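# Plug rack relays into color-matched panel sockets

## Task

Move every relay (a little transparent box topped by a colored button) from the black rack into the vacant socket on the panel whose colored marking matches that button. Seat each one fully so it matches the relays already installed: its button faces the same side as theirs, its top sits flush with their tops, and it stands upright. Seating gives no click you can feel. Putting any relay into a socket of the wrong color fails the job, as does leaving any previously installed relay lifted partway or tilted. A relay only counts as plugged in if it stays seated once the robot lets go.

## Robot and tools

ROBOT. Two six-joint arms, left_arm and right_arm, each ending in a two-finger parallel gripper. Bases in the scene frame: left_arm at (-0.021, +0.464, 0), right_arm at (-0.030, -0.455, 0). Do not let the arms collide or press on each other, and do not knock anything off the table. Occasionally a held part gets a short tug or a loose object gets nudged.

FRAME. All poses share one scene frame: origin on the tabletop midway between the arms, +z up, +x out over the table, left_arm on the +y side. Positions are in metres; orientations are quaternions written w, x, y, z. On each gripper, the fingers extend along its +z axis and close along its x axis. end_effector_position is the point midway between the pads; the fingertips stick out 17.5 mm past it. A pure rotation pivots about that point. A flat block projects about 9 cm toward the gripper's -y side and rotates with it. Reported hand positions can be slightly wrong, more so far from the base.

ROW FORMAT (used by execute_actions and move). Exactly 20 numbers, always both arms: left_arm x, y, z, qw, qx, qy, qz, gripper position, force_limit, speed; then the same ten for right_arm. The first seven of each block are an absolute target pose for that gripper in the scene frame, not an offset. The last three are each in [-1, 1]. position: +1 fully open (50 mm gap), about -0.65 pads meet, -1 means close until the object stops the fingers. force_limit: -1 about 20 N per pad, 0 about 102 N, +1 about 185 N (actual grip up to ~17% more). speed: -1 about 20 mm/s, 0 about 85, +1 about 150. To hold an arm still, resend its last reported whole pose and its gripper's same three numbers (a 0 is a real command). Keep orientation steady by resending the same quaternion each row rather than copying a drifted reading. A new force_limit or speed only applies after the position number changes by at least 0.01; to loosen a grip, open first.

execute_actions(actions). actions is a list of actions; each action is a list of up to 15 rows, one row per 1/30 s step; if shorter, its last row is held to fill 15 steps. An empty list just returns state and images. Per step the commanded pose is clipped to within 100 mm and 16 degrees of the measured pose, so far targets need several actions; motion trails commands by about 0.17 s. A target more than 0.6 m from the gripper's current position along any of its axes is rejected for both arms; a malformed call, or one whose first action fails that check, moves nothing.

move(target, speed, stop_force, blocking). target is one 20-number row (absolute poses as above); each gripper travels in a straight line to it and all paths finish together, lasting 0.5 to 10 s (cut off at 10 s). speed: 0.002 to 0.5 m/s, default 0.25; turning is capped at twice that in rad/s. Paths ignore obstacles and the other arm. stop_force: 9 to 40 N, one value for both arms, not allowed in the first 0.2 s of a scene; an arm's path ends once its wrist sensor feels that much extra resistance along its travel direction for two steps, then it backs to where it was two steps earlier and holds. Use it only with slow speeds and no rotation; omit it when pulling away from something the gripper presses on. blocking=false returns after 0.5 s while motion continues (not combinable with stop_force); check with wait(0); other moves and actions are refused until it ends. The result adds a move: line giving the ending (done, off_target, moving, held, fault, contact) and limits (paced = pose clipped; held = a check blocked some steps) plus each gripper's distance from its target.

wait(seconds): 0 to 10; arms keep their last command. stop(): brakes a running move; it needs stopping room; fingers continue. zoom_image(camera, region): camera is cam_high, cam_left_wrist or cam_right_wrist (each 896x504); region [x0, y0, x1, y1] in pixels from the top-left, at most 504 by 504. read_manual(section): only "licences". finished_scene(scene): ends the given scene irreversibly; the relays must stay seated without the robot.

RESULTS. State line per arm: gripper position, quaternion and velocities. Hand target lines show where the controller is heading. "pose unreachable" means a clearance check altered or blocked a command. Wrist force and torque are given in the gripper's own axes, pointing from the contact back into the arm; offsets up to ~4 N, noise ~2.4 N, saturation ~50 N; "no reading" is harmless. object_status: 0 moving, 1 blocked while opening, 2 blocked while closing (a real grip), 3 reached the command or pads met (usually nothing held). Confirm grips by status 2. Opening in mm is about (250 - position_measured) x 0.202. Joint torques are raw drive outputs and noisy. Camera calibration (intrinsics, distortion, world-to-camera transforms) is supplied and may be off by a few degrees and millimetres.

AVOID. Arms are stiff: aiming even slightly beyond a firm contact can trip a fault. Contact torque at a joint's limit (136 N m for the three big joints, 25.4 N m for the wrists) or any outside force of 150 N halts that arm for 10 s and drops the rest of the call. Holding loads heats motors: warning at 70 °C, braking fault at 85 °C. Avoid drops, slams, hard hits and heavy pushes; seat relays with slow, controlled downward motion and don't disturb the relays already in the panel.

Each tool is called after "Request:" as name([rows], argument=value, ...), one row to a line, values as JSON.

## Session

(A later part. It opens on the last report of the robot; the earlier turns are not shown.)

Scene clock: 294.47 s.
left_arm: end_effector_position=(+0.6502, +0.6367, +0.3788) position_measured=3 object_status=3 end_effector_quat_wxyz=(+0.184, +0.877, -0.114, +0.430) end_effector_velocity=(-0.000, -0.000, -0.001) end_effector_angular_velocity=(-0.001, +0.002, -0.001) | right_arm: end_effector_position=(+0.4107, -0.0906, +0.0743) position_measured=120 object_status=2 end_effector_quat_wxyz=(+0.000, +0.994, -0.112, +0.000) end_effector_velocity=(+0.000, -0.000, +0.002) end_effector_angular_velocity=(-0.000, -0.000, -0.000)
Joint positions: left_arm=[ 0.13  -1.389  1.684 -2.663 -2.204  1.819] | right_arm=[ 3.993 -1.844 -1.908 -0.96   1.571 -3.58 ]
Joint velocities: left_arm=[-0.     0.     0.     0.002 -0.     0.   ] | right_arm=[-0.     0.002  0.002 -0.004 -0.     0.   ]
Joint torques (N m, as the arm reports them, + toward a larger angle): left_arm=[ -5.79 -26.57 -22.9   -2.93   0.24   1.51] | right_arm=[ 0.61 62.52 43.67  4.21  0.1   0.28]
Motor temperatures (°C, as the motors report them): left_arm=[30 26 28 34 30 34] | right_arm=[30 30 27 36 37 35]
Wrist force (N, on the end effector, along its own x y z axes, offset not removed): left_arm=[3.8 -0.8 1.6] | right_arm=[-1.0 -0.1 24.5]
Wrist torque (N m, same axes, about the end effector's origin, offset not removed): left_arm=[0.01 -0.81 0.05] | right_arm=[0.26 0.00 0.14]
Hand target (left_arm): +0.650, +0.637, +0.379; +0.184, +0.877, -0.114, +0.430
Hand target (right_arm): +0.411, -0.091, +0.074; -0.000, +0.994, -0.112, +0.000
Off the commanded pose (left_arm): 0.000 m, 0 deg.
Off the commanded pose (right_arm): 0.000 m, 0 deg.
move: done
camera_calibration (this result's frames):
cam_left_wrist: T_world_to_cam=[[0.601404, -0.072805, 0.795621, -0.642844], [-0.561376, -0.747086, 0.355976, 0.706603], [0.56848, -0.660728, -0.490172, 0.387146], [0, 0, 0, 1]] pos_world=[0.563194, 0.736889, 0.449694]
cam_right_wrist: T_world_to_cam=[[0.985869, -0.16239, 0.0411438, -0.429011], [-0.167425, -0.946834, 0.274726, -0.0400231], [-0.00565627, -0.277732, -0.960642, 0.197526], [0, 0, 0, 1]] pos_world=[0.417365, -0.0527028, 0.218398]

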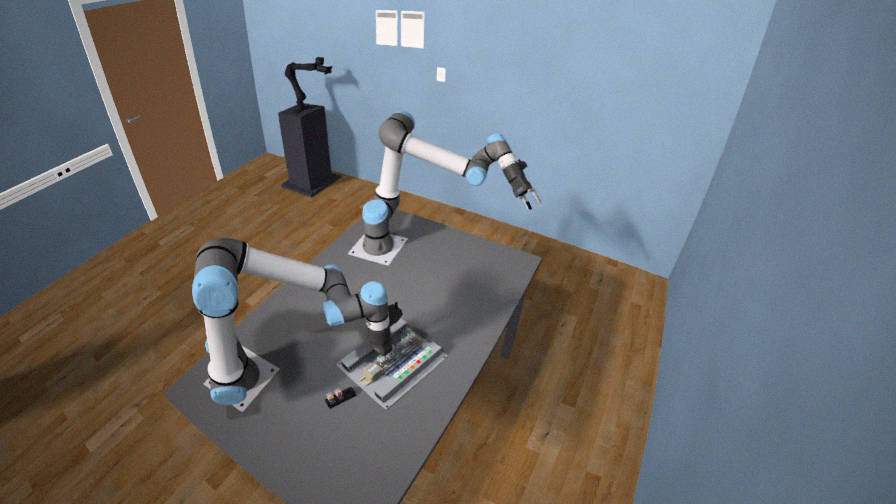

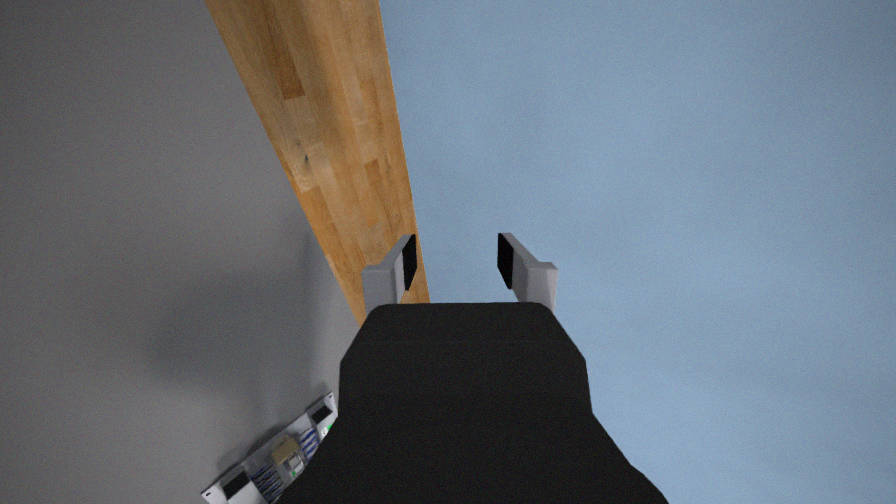

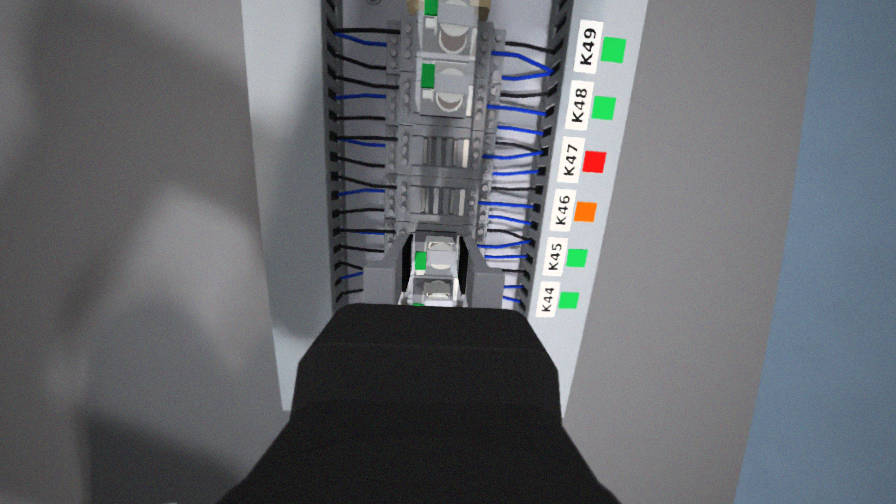

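Request:
move(target=[0.6502,0.6367,0.3788,0.184,0.877,-0.114,0.430,1,0,0, 0.4107,-0.0906,0.0720,0,0.9937,-0.1123,0,-1,-0.4,-0.5], speed=0.004)

Request:
move(target=[0.6502,0.6367,0.3788,0.184,0.877,-0.114,0.430,1,0,0, 0.4107,-0.0906,0.0730,0,0.9937,-0.1123,0,1,-0.4,0], speed=0.004)

Scene clock: 303.47 s.
left_arm: end_effector_position=(+0.6502, +0.6367, +0.3788) position_measured=3 object_status=3 end_effector_quat_wxyz=(+0.184, +0.877, -0.114, +0.430) end_effector_velocity=(+0.000, -0.000, +0.001) end_effector_angular_velocity=(+0.001, -0.001, -0.000) | right_arm: end_effector_position=(+0.4108, -0.0905, +0.0724) position_measured=120 object_status=2 end_effector_quat_wxyz=(-0.000, +0.994, -0.112, +0.000) end_effector_velocity=(-0.000, -0.000, -0.001) end_effector_angular_velocity=(+0.000, +0.000, -0.000)
Joint positions: left_arm=[ 0.13  -1.389  1.684 -2.663 -2.204  1.819] | right_arm=[ 3.992 -1.847 -1.911 -0.954  1.571 -3.58 ]
Joint velocities: left_arm=[-0.    -0.    -0.001 -0.     0.     0.   ] | right_arm=[-0.    -0.001 -0.001  0.002  0.    -0.   ]
Joint torques (N m, as the arm reports them, + toward a larger angle): left_arm=[ -4.36 -28.15 -23.37  -2.73  -0.23   1.46] | right_arm=[-7.69 -2.07 -0.58  5.93  0.19 -1.95]
Motor temperatures (°C, as the motors report them): left_arm=[30 26 28 34 30 34] | right_arm=[30 30 27 36 37 35]
Wrist force (N, on the end effector, along its own x y z axes, offset not removed): left_arm=[1.7 -0.4 1.0] | right_arm=[-10.2 19.9 -43.4]
Wrist torque (N m, same axes, about the end effector's origin, offset not removed): left_arm=[0.05 -0.49 0.06] | right_arm=[-0.29 -0.43 0.06]
Hand target (left_arm): +0.650, +0.637, +0.379; +0.184, +0.877, -0.114, +0.430
Hand target (right_arm): +0.411, -0.091, +0.072; +0.000, +0.994, -0.112, -0.000
Off the commanded pose (left_arm): 0.000 m, 0 deg.
Off the commanded pose (right_arm): 0.000 m, 0 deg.
move: done
camera_calibration (this result's frames):
cam_left_wrist: T_world_to_cam=[[0.601404, -0.0728048, 0.795621, -0.642844], [-0.561376, -0.747086, 0.355977, 0.706603], [0.56848, -0.660728, -0.490172, 0.387146], [0, 0, 0, 1]] pos_world=[0.563194, 0.736889, 0.449694]
cam_right_wrist: T_world_to_cam=[[0.985852, -0.162421, 0.0414051, -0.429022], [-0.167533, -0.947058, 0.273886, -0.0392799], [-0.00527195, -0.276948, -0.96087, 0.19571], [0, 0, 0, 1]] pos_world=[0.417404, -0.0526811, 0.216574]

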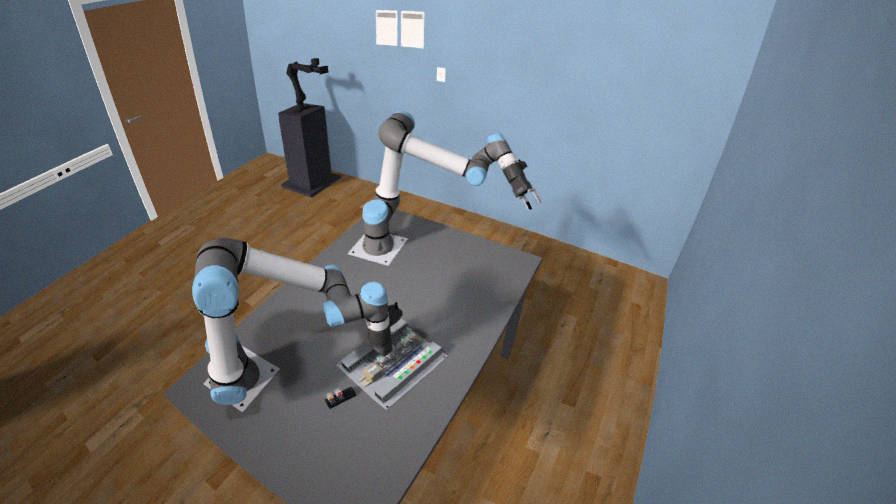

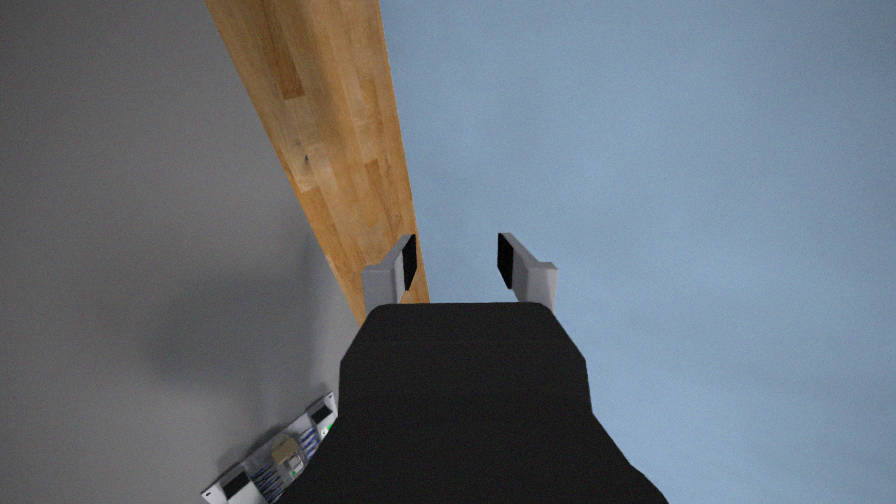

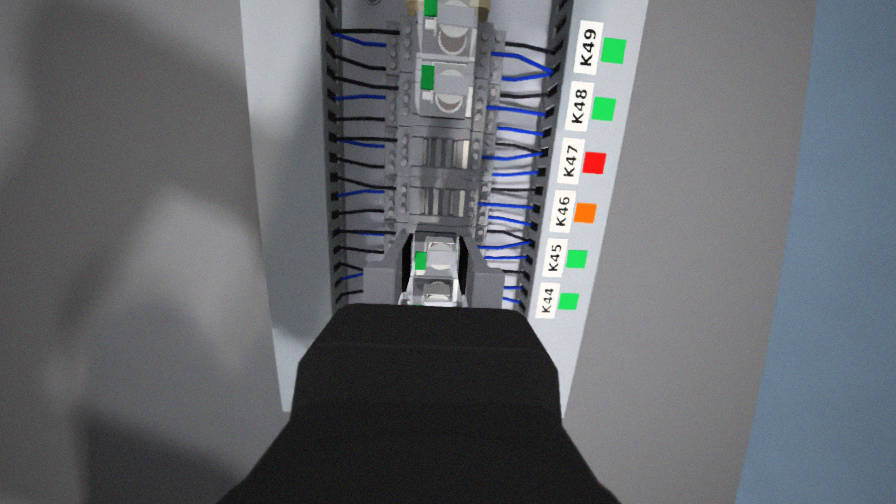

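Scene clock: 304.17 s.
left_arm: end_effector_position=(+0.6502, +0.6367, +0.3788) position_measured=3 object_status=3 end_effector_quat_wxyz=(+0.184, +0.877, -0.114, +0.430) end_effector_velocity=(+0.000, +0.000, +0.000) end_effector_angular_velocity=(+0.001, -0.001, +0.000) | right_arm: end_effector_position=(+0.4107, -0.0906, +0.0729) position_measured=3 object_status=3 end_effector_quat_wxyz=(+0.000, +0.994, -0.112, -0.000) end_effector_velocity=(-0.000, -0.000, -0.000) end_effector_angular_velocity=(-0.001, +0.001, -0.000)
Joint positions: left_arm=[ 0.13  -1.389  1.684 -2.663 -2.204  1.819] | right_arm=[ 3.992 -1.846 -1.91  -0.957  1.571 -3.58 ]
Joint velocities: left_arm=[-0.     0.    -0.001 -0.001  0.001 -0.   ] | right_arm=[-0.     0.     0.    -0.001  0.     0.   ]
Joint torques (N m, as the arm reports them, + toward a larger angle): left_arm=[ -5.63 -28.14 -23.46  -2.89   0.16   1.5 ] | right_arm=[-5.27 47.72 32.56  1.81 -0.99 -1.4 ]
Motor temperatures (°C, as the motors report them): left_arm=[30 26 28 34 30 34] | right_arm=[30 30 27 36 37 35]
Wrist force (N, on the end effector, along its own x y z axes, offset not removed): left_arm=[2.1 -1.6 0.9] | right_arm=[1.5 -0.2 -1.0]
Wrist torque (N m, same axes, about the end effector's origin, offset not removed): left_arm=[-0.17 -0.51 0.13] | right_arm=[0.06 -0.24 0.01]
Hand target (left_arm): +0.650, +0.637, +0.379; +0.184, +0.877, -0.114, +0.430
Hand target (right_arm): +0.411, -0.091, +0.073; -0.000, +0.994, -0.112, +0.000
Off the commanded pose (left_arm): 0.000 m, 0 deg.
Off the commanded pose (right_arm): 0.000 m, 0 deg.
move: done
camera_calibration (this result's frames):
cam_left_wrist: T_world_to_cam=[[0.601404, -0.0728049, 0.795621, -0.642844], [-0.561376, -0.747086, 0.355976, 0.706603], [0.568481, -0.660728, -0.490172, 0.387146], [0, 0, 0, 1]] pos_world=[0.563194, 0.736889, 0.449694]
cam_right_wrist: T_world_to_cam=[[0.98587, -0.1624, 0.0410761, -0.428958], [-0.167418, -0.946918, 0.274439, -0.0396158], [-0.00567321, -0.277438, -0.960727, 0.196312], [0, 0, 0, 1]] pos_world=[0.417378, -0.0527114, 0.217094]

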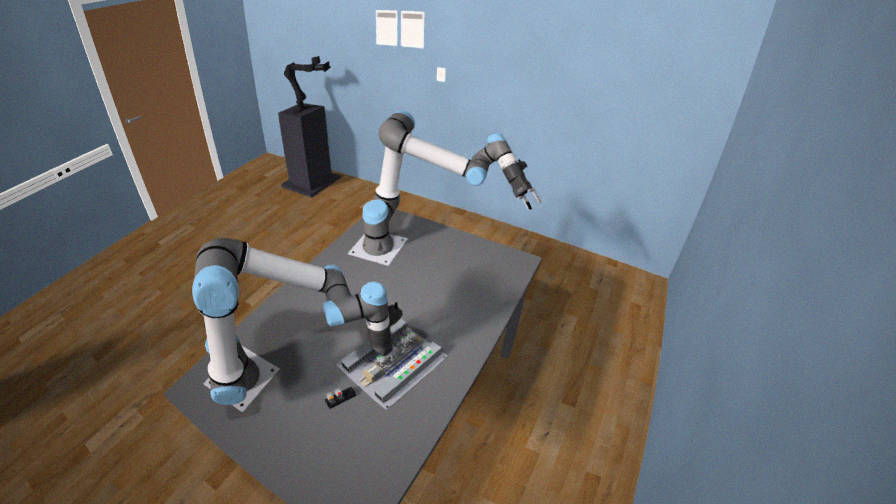

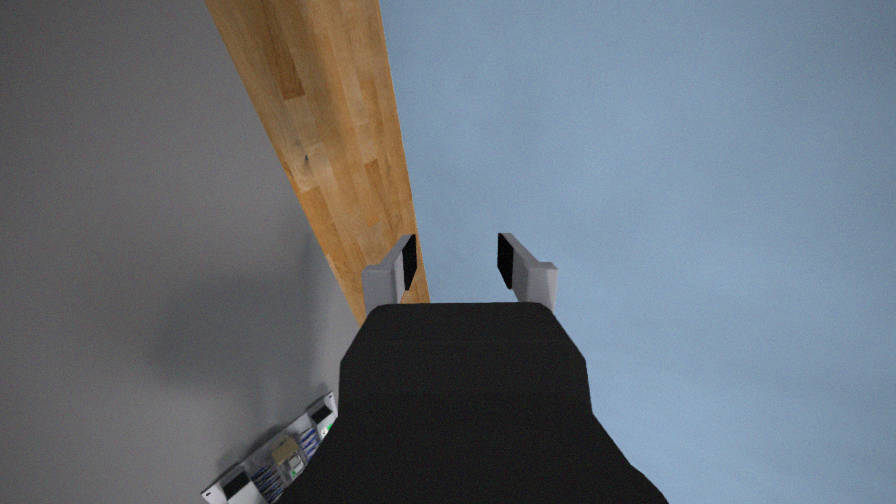

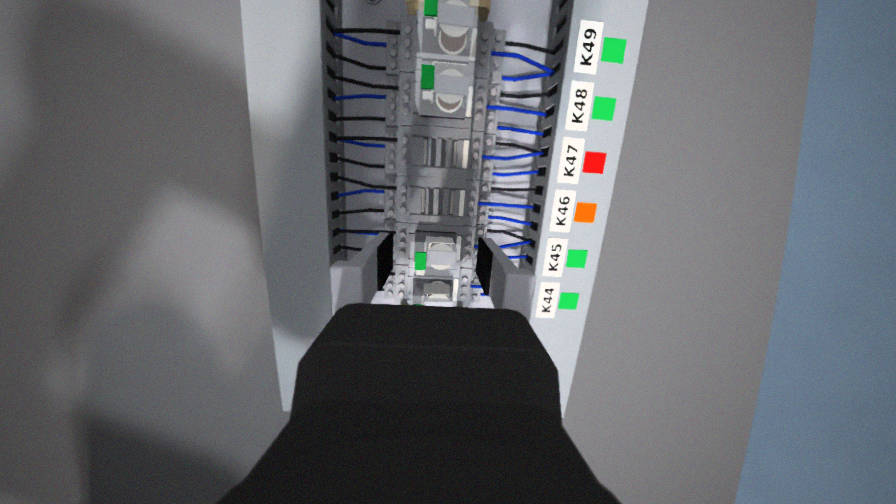

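Request:
move(target=[0.6502,0.6367,0.3788,0.184,0.877,-0.114,0.430,1,0,0, 0.4107,-0.0906,0.115,0,0.9937,-0.1123,0,1,-0.4,0], speed=0.08)

Request:
zoom_image(camera="cam_right_wrist", region=[350,60,550,310])

Request:
zoom_image(camera="cam_high", region=[330,310,460,410])

Scene clock: 310.43 s.
left_arm: end_effector_position=(+0.6502, +0.6367, +0.3788) position_measured=3 object_status=3 end_effector_quat_wxyz=(+0.184, +0.877, -0.114, +0.430) end_effector_velocity=(-0.000, -0.000, -0.000) end_effector_angular_velocity=(-0.000, +0.001, -0.000) | right_arm: end_effector_position=(+0.4108, -0.0905, +0.1147) position_measured=3 object_status=3 end_effector_quat_wxyz=(-0.000, +0.994, -0.112, +0.000) end_effector_velocity=(-0.000, -0.000, +0.003) end_effector_angular_velocity=(-0.001, +0.000, -0.000)
Joint positions: left_arm=[ 0.13  -1.389  1.684 -2.663 -2.204  1.819] | right_arm=[ 3.992 -1.791 -1.856 -1.065  1.571 -3.58 ]
Joint velocities: left_arm=[ 0.     0.     0.     0.001 -0.     0.   ] | right_arm=[ 0.     0.003  0.004 -0.008 -0.     0.   ]
Joint torques (N m, as the arm reports them, + toward a larger angle): left_arm=[ -4.35 -27.14 -23.94  -2.93   0.2    1.29] | right_arm=[ 8.45 46.68 34.69  1.55 -1.28  0.09]
Motor temperatures (°C, as the motors report them): left_arm=[30 26 28 34 30 34] | right_arm=[30 30 27 36 37 35]
Wrist force (N, on the end effector, along its own x y z axes, offset not removed): left_arm=[2.9 -1.0 1.2] | right_arm=[1.8 1.3 -0.2]
Wrist torque (N m, same axes, about the end effector's origin, offset not removed): left_arm=[-0.03 -0.70 -0.01] | right_arm=[0.38 -0.33 -0.02]
Hand target (left_arm): +0.650, +0.637, +0.379; +0.184, +0.877, -0.114, +0.430
Hand target (right_arm): +0.411, -0.091, +0.115; -0.000, +0.994, -0.112, +0.000
Off the commanded pose (left_arm): 0.000 m, 0 deg.
Off the commanded pose (right_arm): 0.000 m, 0 deg.
move: done
camera_calibration (this result's frames):
cam_left_wrist: T_world_to_cam=[[0.601404, -0.0728049, 0.795621, -0.642844], [-0.561376, -0.747086, 0.355976, 0.706603], [0.568481, -0.660728, -0.490172, 0.387146], [0, 0, 0, 1]] pos_world=[0.563194, 0.736889, 0.449694]
cam_right_wrist: T_world_to_cam=[[0.985866, -0.162401, 0.041155, -0.430744], [-0.167441, -0.946924, 0.274406, -0.0509823], [-0.00559312, -0.277419, -0.960733, 0.236426], [0, 0, 0, 1]] pos_world=[0.417441, -0.0526408, 0.258859]

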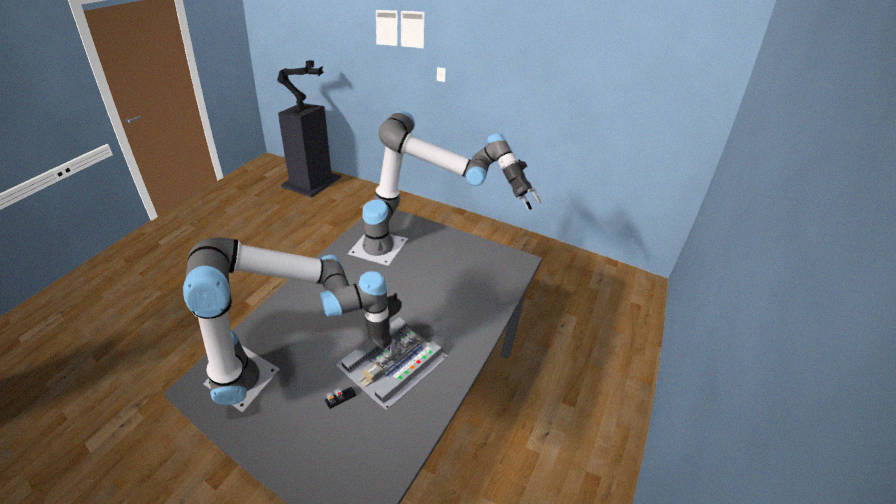

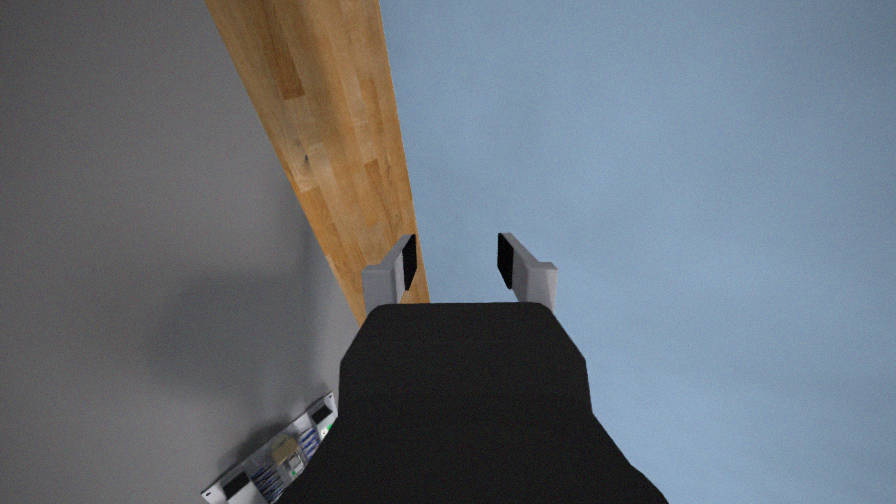

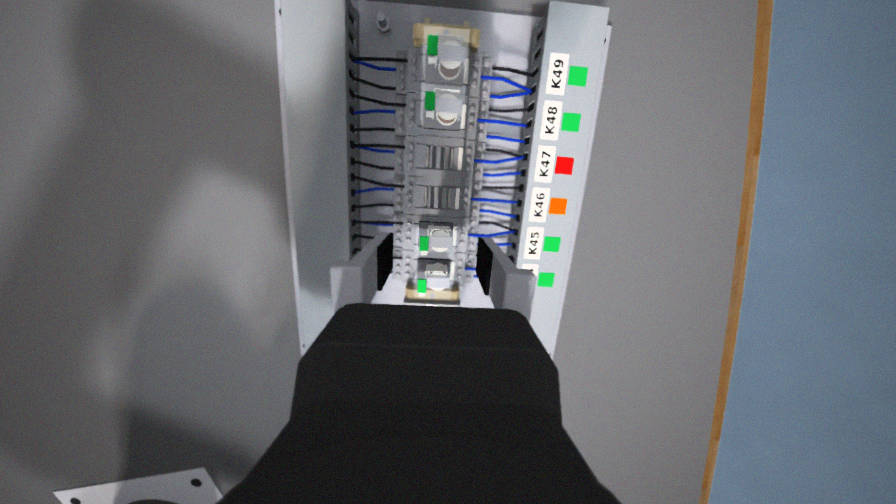

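Region (350, 60, 550, 310) of cam_right_wrist's 896x504 image, scaled by 2.016, with more detail than that image has; it fills the left 403 columns of this view, and the rest is white.

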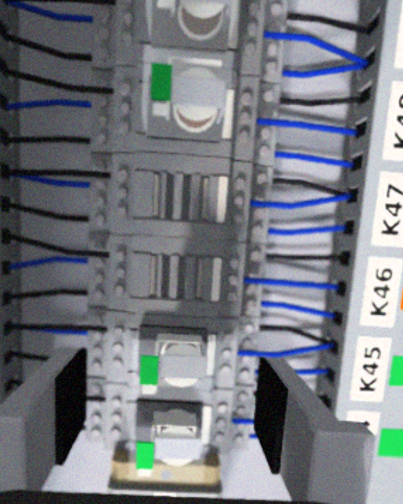

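Region (330, 310, 460, 410) of cam_high's 896x504 image, scaled by 3.877, with more detail than that image has; it fills the top 388 rows of this view, and the rest is white.

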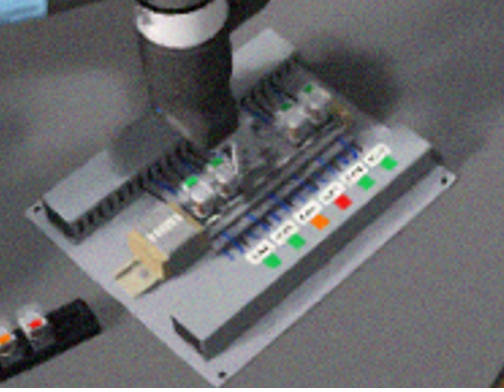

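Request:
move(target=[0.6502,0.6367,0.3788,0.184,0.877,-0.114,0.430,1,0,0, 0.4107,-0.0906,0.094,0,0.9937,-0.1123,0,-1,-0.4,1], speed=0.04)

Request:
move(target=[0.6502,0.6367,0.3788,0.184,0.877,-0.114,0.430,1,0,0, 0.4107,-0.0906,0.084,0,0.9937,-0.1123,0,-1,-0.4,1], speed=0.003, stop_force=12)

Scene clock: 319.67 s.
left_arm: end_effector_position=(+0.6502, +0.6367, +0.3788) position_measured=3 object_status=3 end_effector_quat_wxyz=(+0.184, +0.877, -0.114, +0.430) end_effector_velocity=(-0.000, +0.000, -0.000) end_effector_angular_velocity=(+0.000, +0.001, +0.000) | right_arm: end_effector_position=(+0.4107, -0.0906, +0.0943) position_measured=252 object_status=3 end_effector_quat_wxyz=(+0.000, +0.994, -0.112, -0.000) end_effector_velocity=(-0.000, -0.000, -0.002) end_effector_angular_velocity=(-0.000, +0.000, +0.000)
Joint positions: left_arm=[ 0.13  -1.389  1.684 -2.663 -2.204  1.819] | right_arm=[ 3.992 -1.816 -1.884 -1.012  1.571 -3.58 ]
Joint velocities: left_arm=[ 0.     0.     0.001 -0.     0.    -0.   ] | right_arm=[ 0.    -0.003 -0.003  0.006  0.     0.   ]
Joint torques (N m, as the arm reports them, + toward a larger angle): left_arm=[ -5.57 -28.53 -23.44  -2.78   0.08   1.25] | right_arm=[13.67 23.54 10.2   4.87  0.59  2.43]
Motor temperatures (°C, as the motors report them): left_arm=[30 26 28 34 30 34] | right_arm=[30 30 27 36 37 35]
Wrist force (N, on the end effector, along its own x y z axes, offset not removed): left_arm=[2.0 -0.9 2.5] | right_arm=[0.5 0.5 -0.6]
Wrist torque (N m, same axes, about the end effector's origin, offset not removed): left_arm=[-0.01 -0.50 0.08] | right_arm=[0.18 -0.14 0.05]
Hand target (left_arm): +0.650, +0.637, +0.379; +0.184, +0.877, -0.114, +0.430
Hand target (right_arm): +0.411, -0.091, +0.094; +0.000, +0.994, -0.112, -0.000
Off the commanded pose (left_arm): 0.000 m, 0 deg.
Off the commanded pose (right_arm): 0.000 m, 0 deg.
move: done
camera_calibration (this result's frames):
cam_left_wrist: T_world_to_cam=[[0.601404, -0.0728049, 0.795621, -0.642844], [-0.561376, -0.747086, 0.355976, 0.706603], [0.568481, -0.660728, -0.490172, 0.387146], [0, 0, 0, 1]] pos_world=[0.563194, 0.736889, 0.449694]
cam_right_wrist: T_world_to_cam=[[0.98587, -0.162384, 0.0411252, -0.42981], [-0.167416, -0.946913, 0.274459, -0.0455125], [-0.00562567, -0.277466, -0.960719, 0.216763], [0, 0, 0, 1]] pos_world=[0.417336, -0.0527463, 0.238415]

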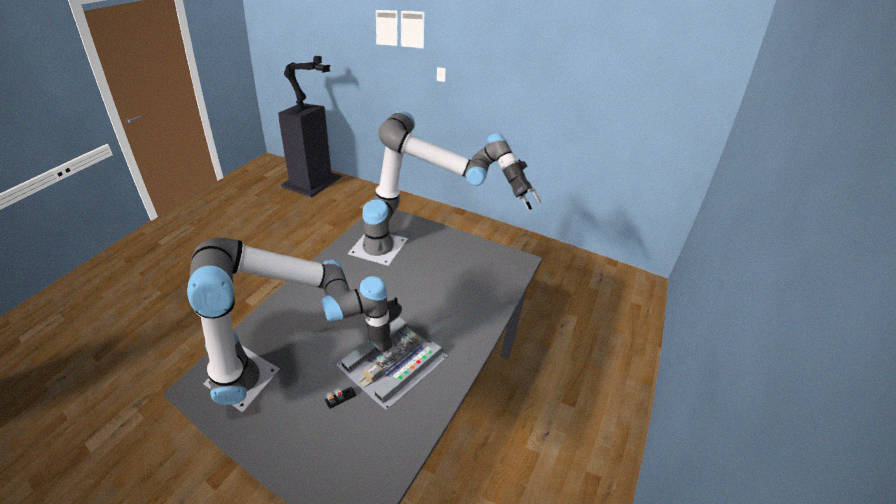

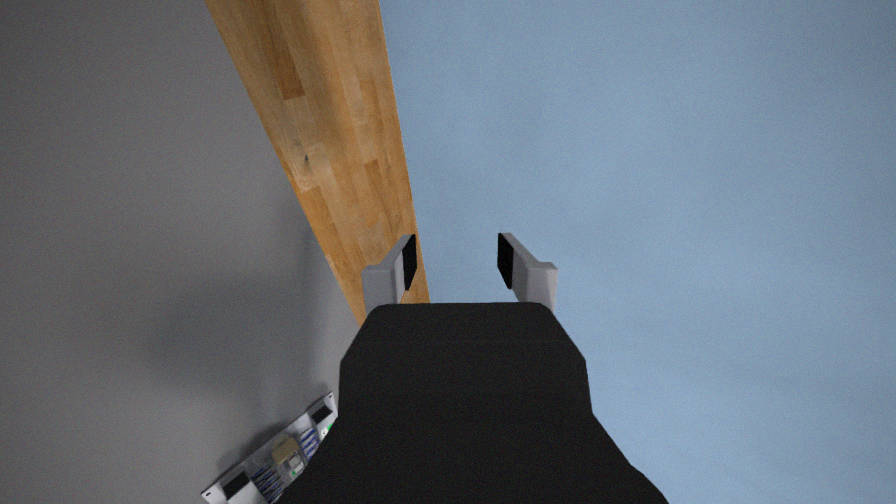

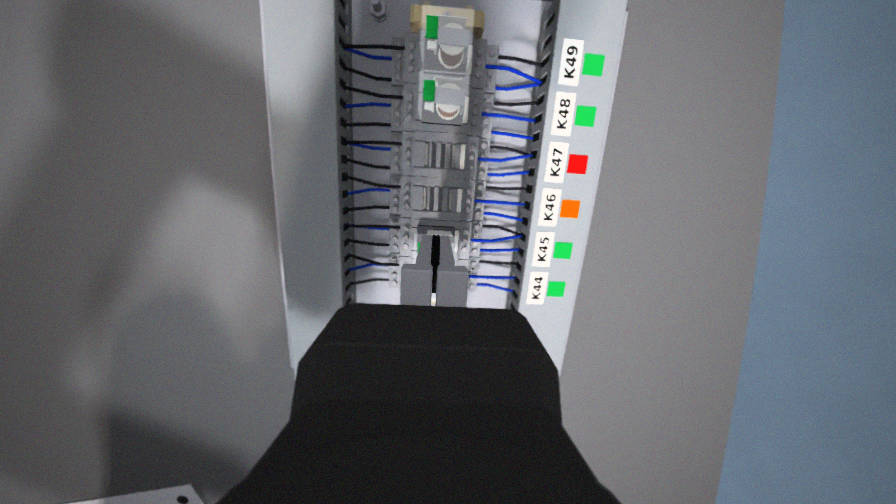

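Scene clock: 322.80 s.
left_arm: end_effector_position=(+0.6502, +0.6367, +0.3788) position_measured=3 object_status=3 end_effector_quat_wxyz=(+0.184, +0.877, -0.114, +0.430) end_effector_velocity=(+0.000, +0.000, +0.001) end_effector_angular_velocity=(+0.000, -0.002, +0.000) | right_arm: end_effector_position=(+0.4107, -0.0906, +0.0859) position_measured=252 object_status=3 end_effector_quat_wxyz=(+0.000, +0.994, -0.112, -0.000) end_effector_velocity=(-0.001, -0.001, -0.000) end_effector_angular_velocity=(-0.004, +0.003, +0.000)
Joint positions: left_arm=[ 0.13  -1.389  1.684 -2.663 -2.204  1.819] | right_arm=[ 3.992 -1.828 -1.894 -0.991  1.571 -3.58 ]
Joint velocities: left_arm=[ 0.     0.    -0.002  0.    -0.    -0.   ] | right_arm=[ 0.     0.     0.    -0.005  0.    -0.   ]
Joint torques (N m, as the arm reports them, + toward a larger angle): left_arm=[ -4.79 -28.45 -23.92  -2.43   0.     1.52] | right_arm=[ 9.3  31.98 19.29  0.21  0.61  1.58]
Motor temperatures (°C, as the motors report them): left_arm=[30 26 28 34 30 34] | right_arm=[30 30 27 36 37 35]
Wrist force (N, on the end effector, along its own x y z axes, offset not removed): left_arm=[2.9 -0.6 -1.2] | right_arm=[-0.9 2.7 -15.5]
Wrist torque (N m, same axes, about the end effector's origin, offset not removed): left_arm=[-0.02 -0.63 -0.02] | right_arm=[0.24 -0.36 0.03]
Hand target (left_arm): +0.650, +0.637, +0.379; +0.184, +0.877, -0.114, +0.430
Hand target (right_arm): +0.411, -0.091, +0.086; -0.000, +0.994, -0.112, +0.000
Off the commanded pose (left_arm): 0.000 m, 0 deg.
Off the commanded pose (right_arm): 0.002 m, 0 deg.
move: contact (right_arm)
camera_calibration (this result's frames):
cam_left_wrist: T_world_to_cam=[[0.601404, -0.072805, 0.795621, -0.642844], [-0.561376, -0.747086, 0.355976, 0.706603], [0.56848, -0.660728, -0.490172, 0.387146], [0, 0, 0, 1]] pos_world=[0.563194, 0.736889, 0.449694]
cam_right_wrist: T_world_to_cam=[[0.985874, -0.162383, 0.041047, -0.429446], [-0.167393, -0.946908, 0.274491, -0.0432244], [-0.00570489, -0.277484, -0.960713, 0.20876], [0, 0, 0, 1]] pos_world=[0.417335, -0.0527367, 0.23005]

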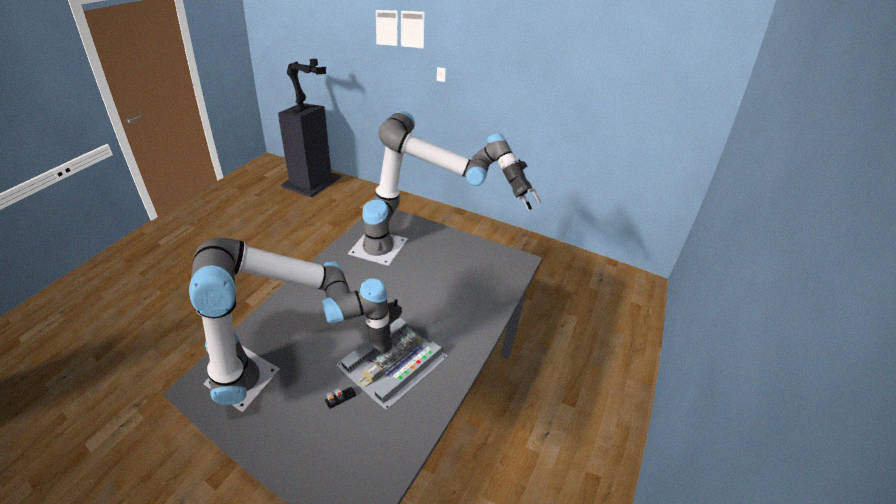

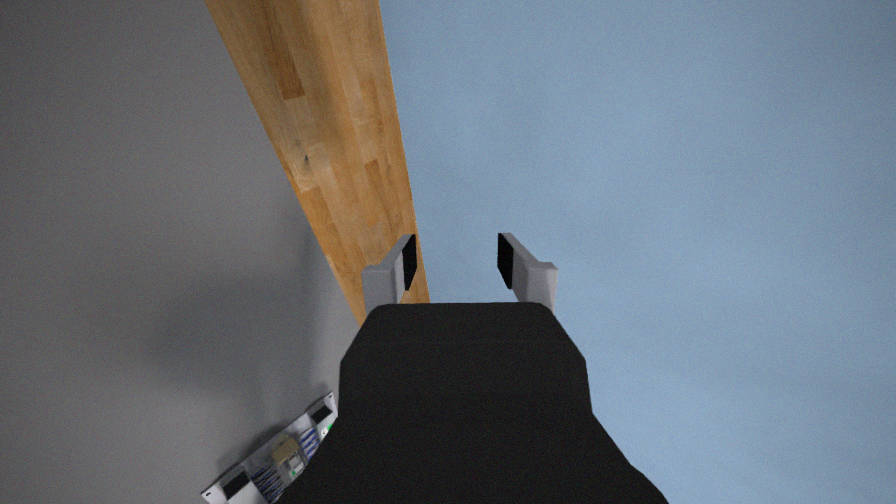

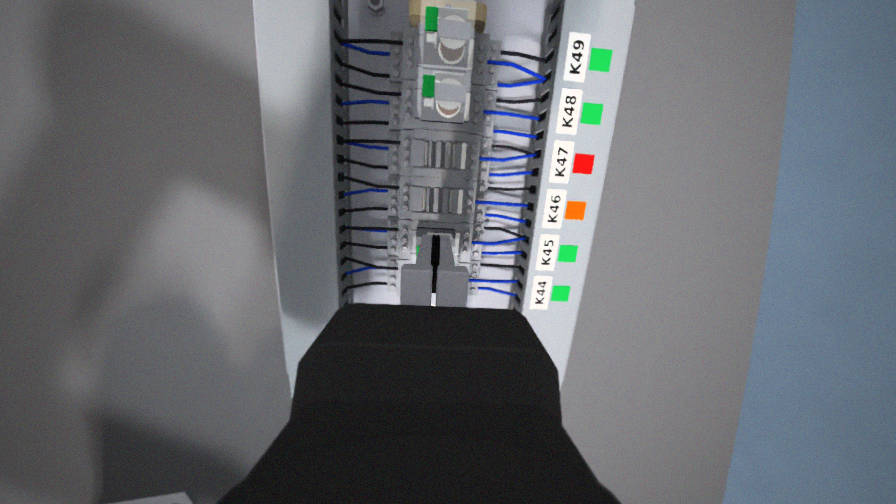

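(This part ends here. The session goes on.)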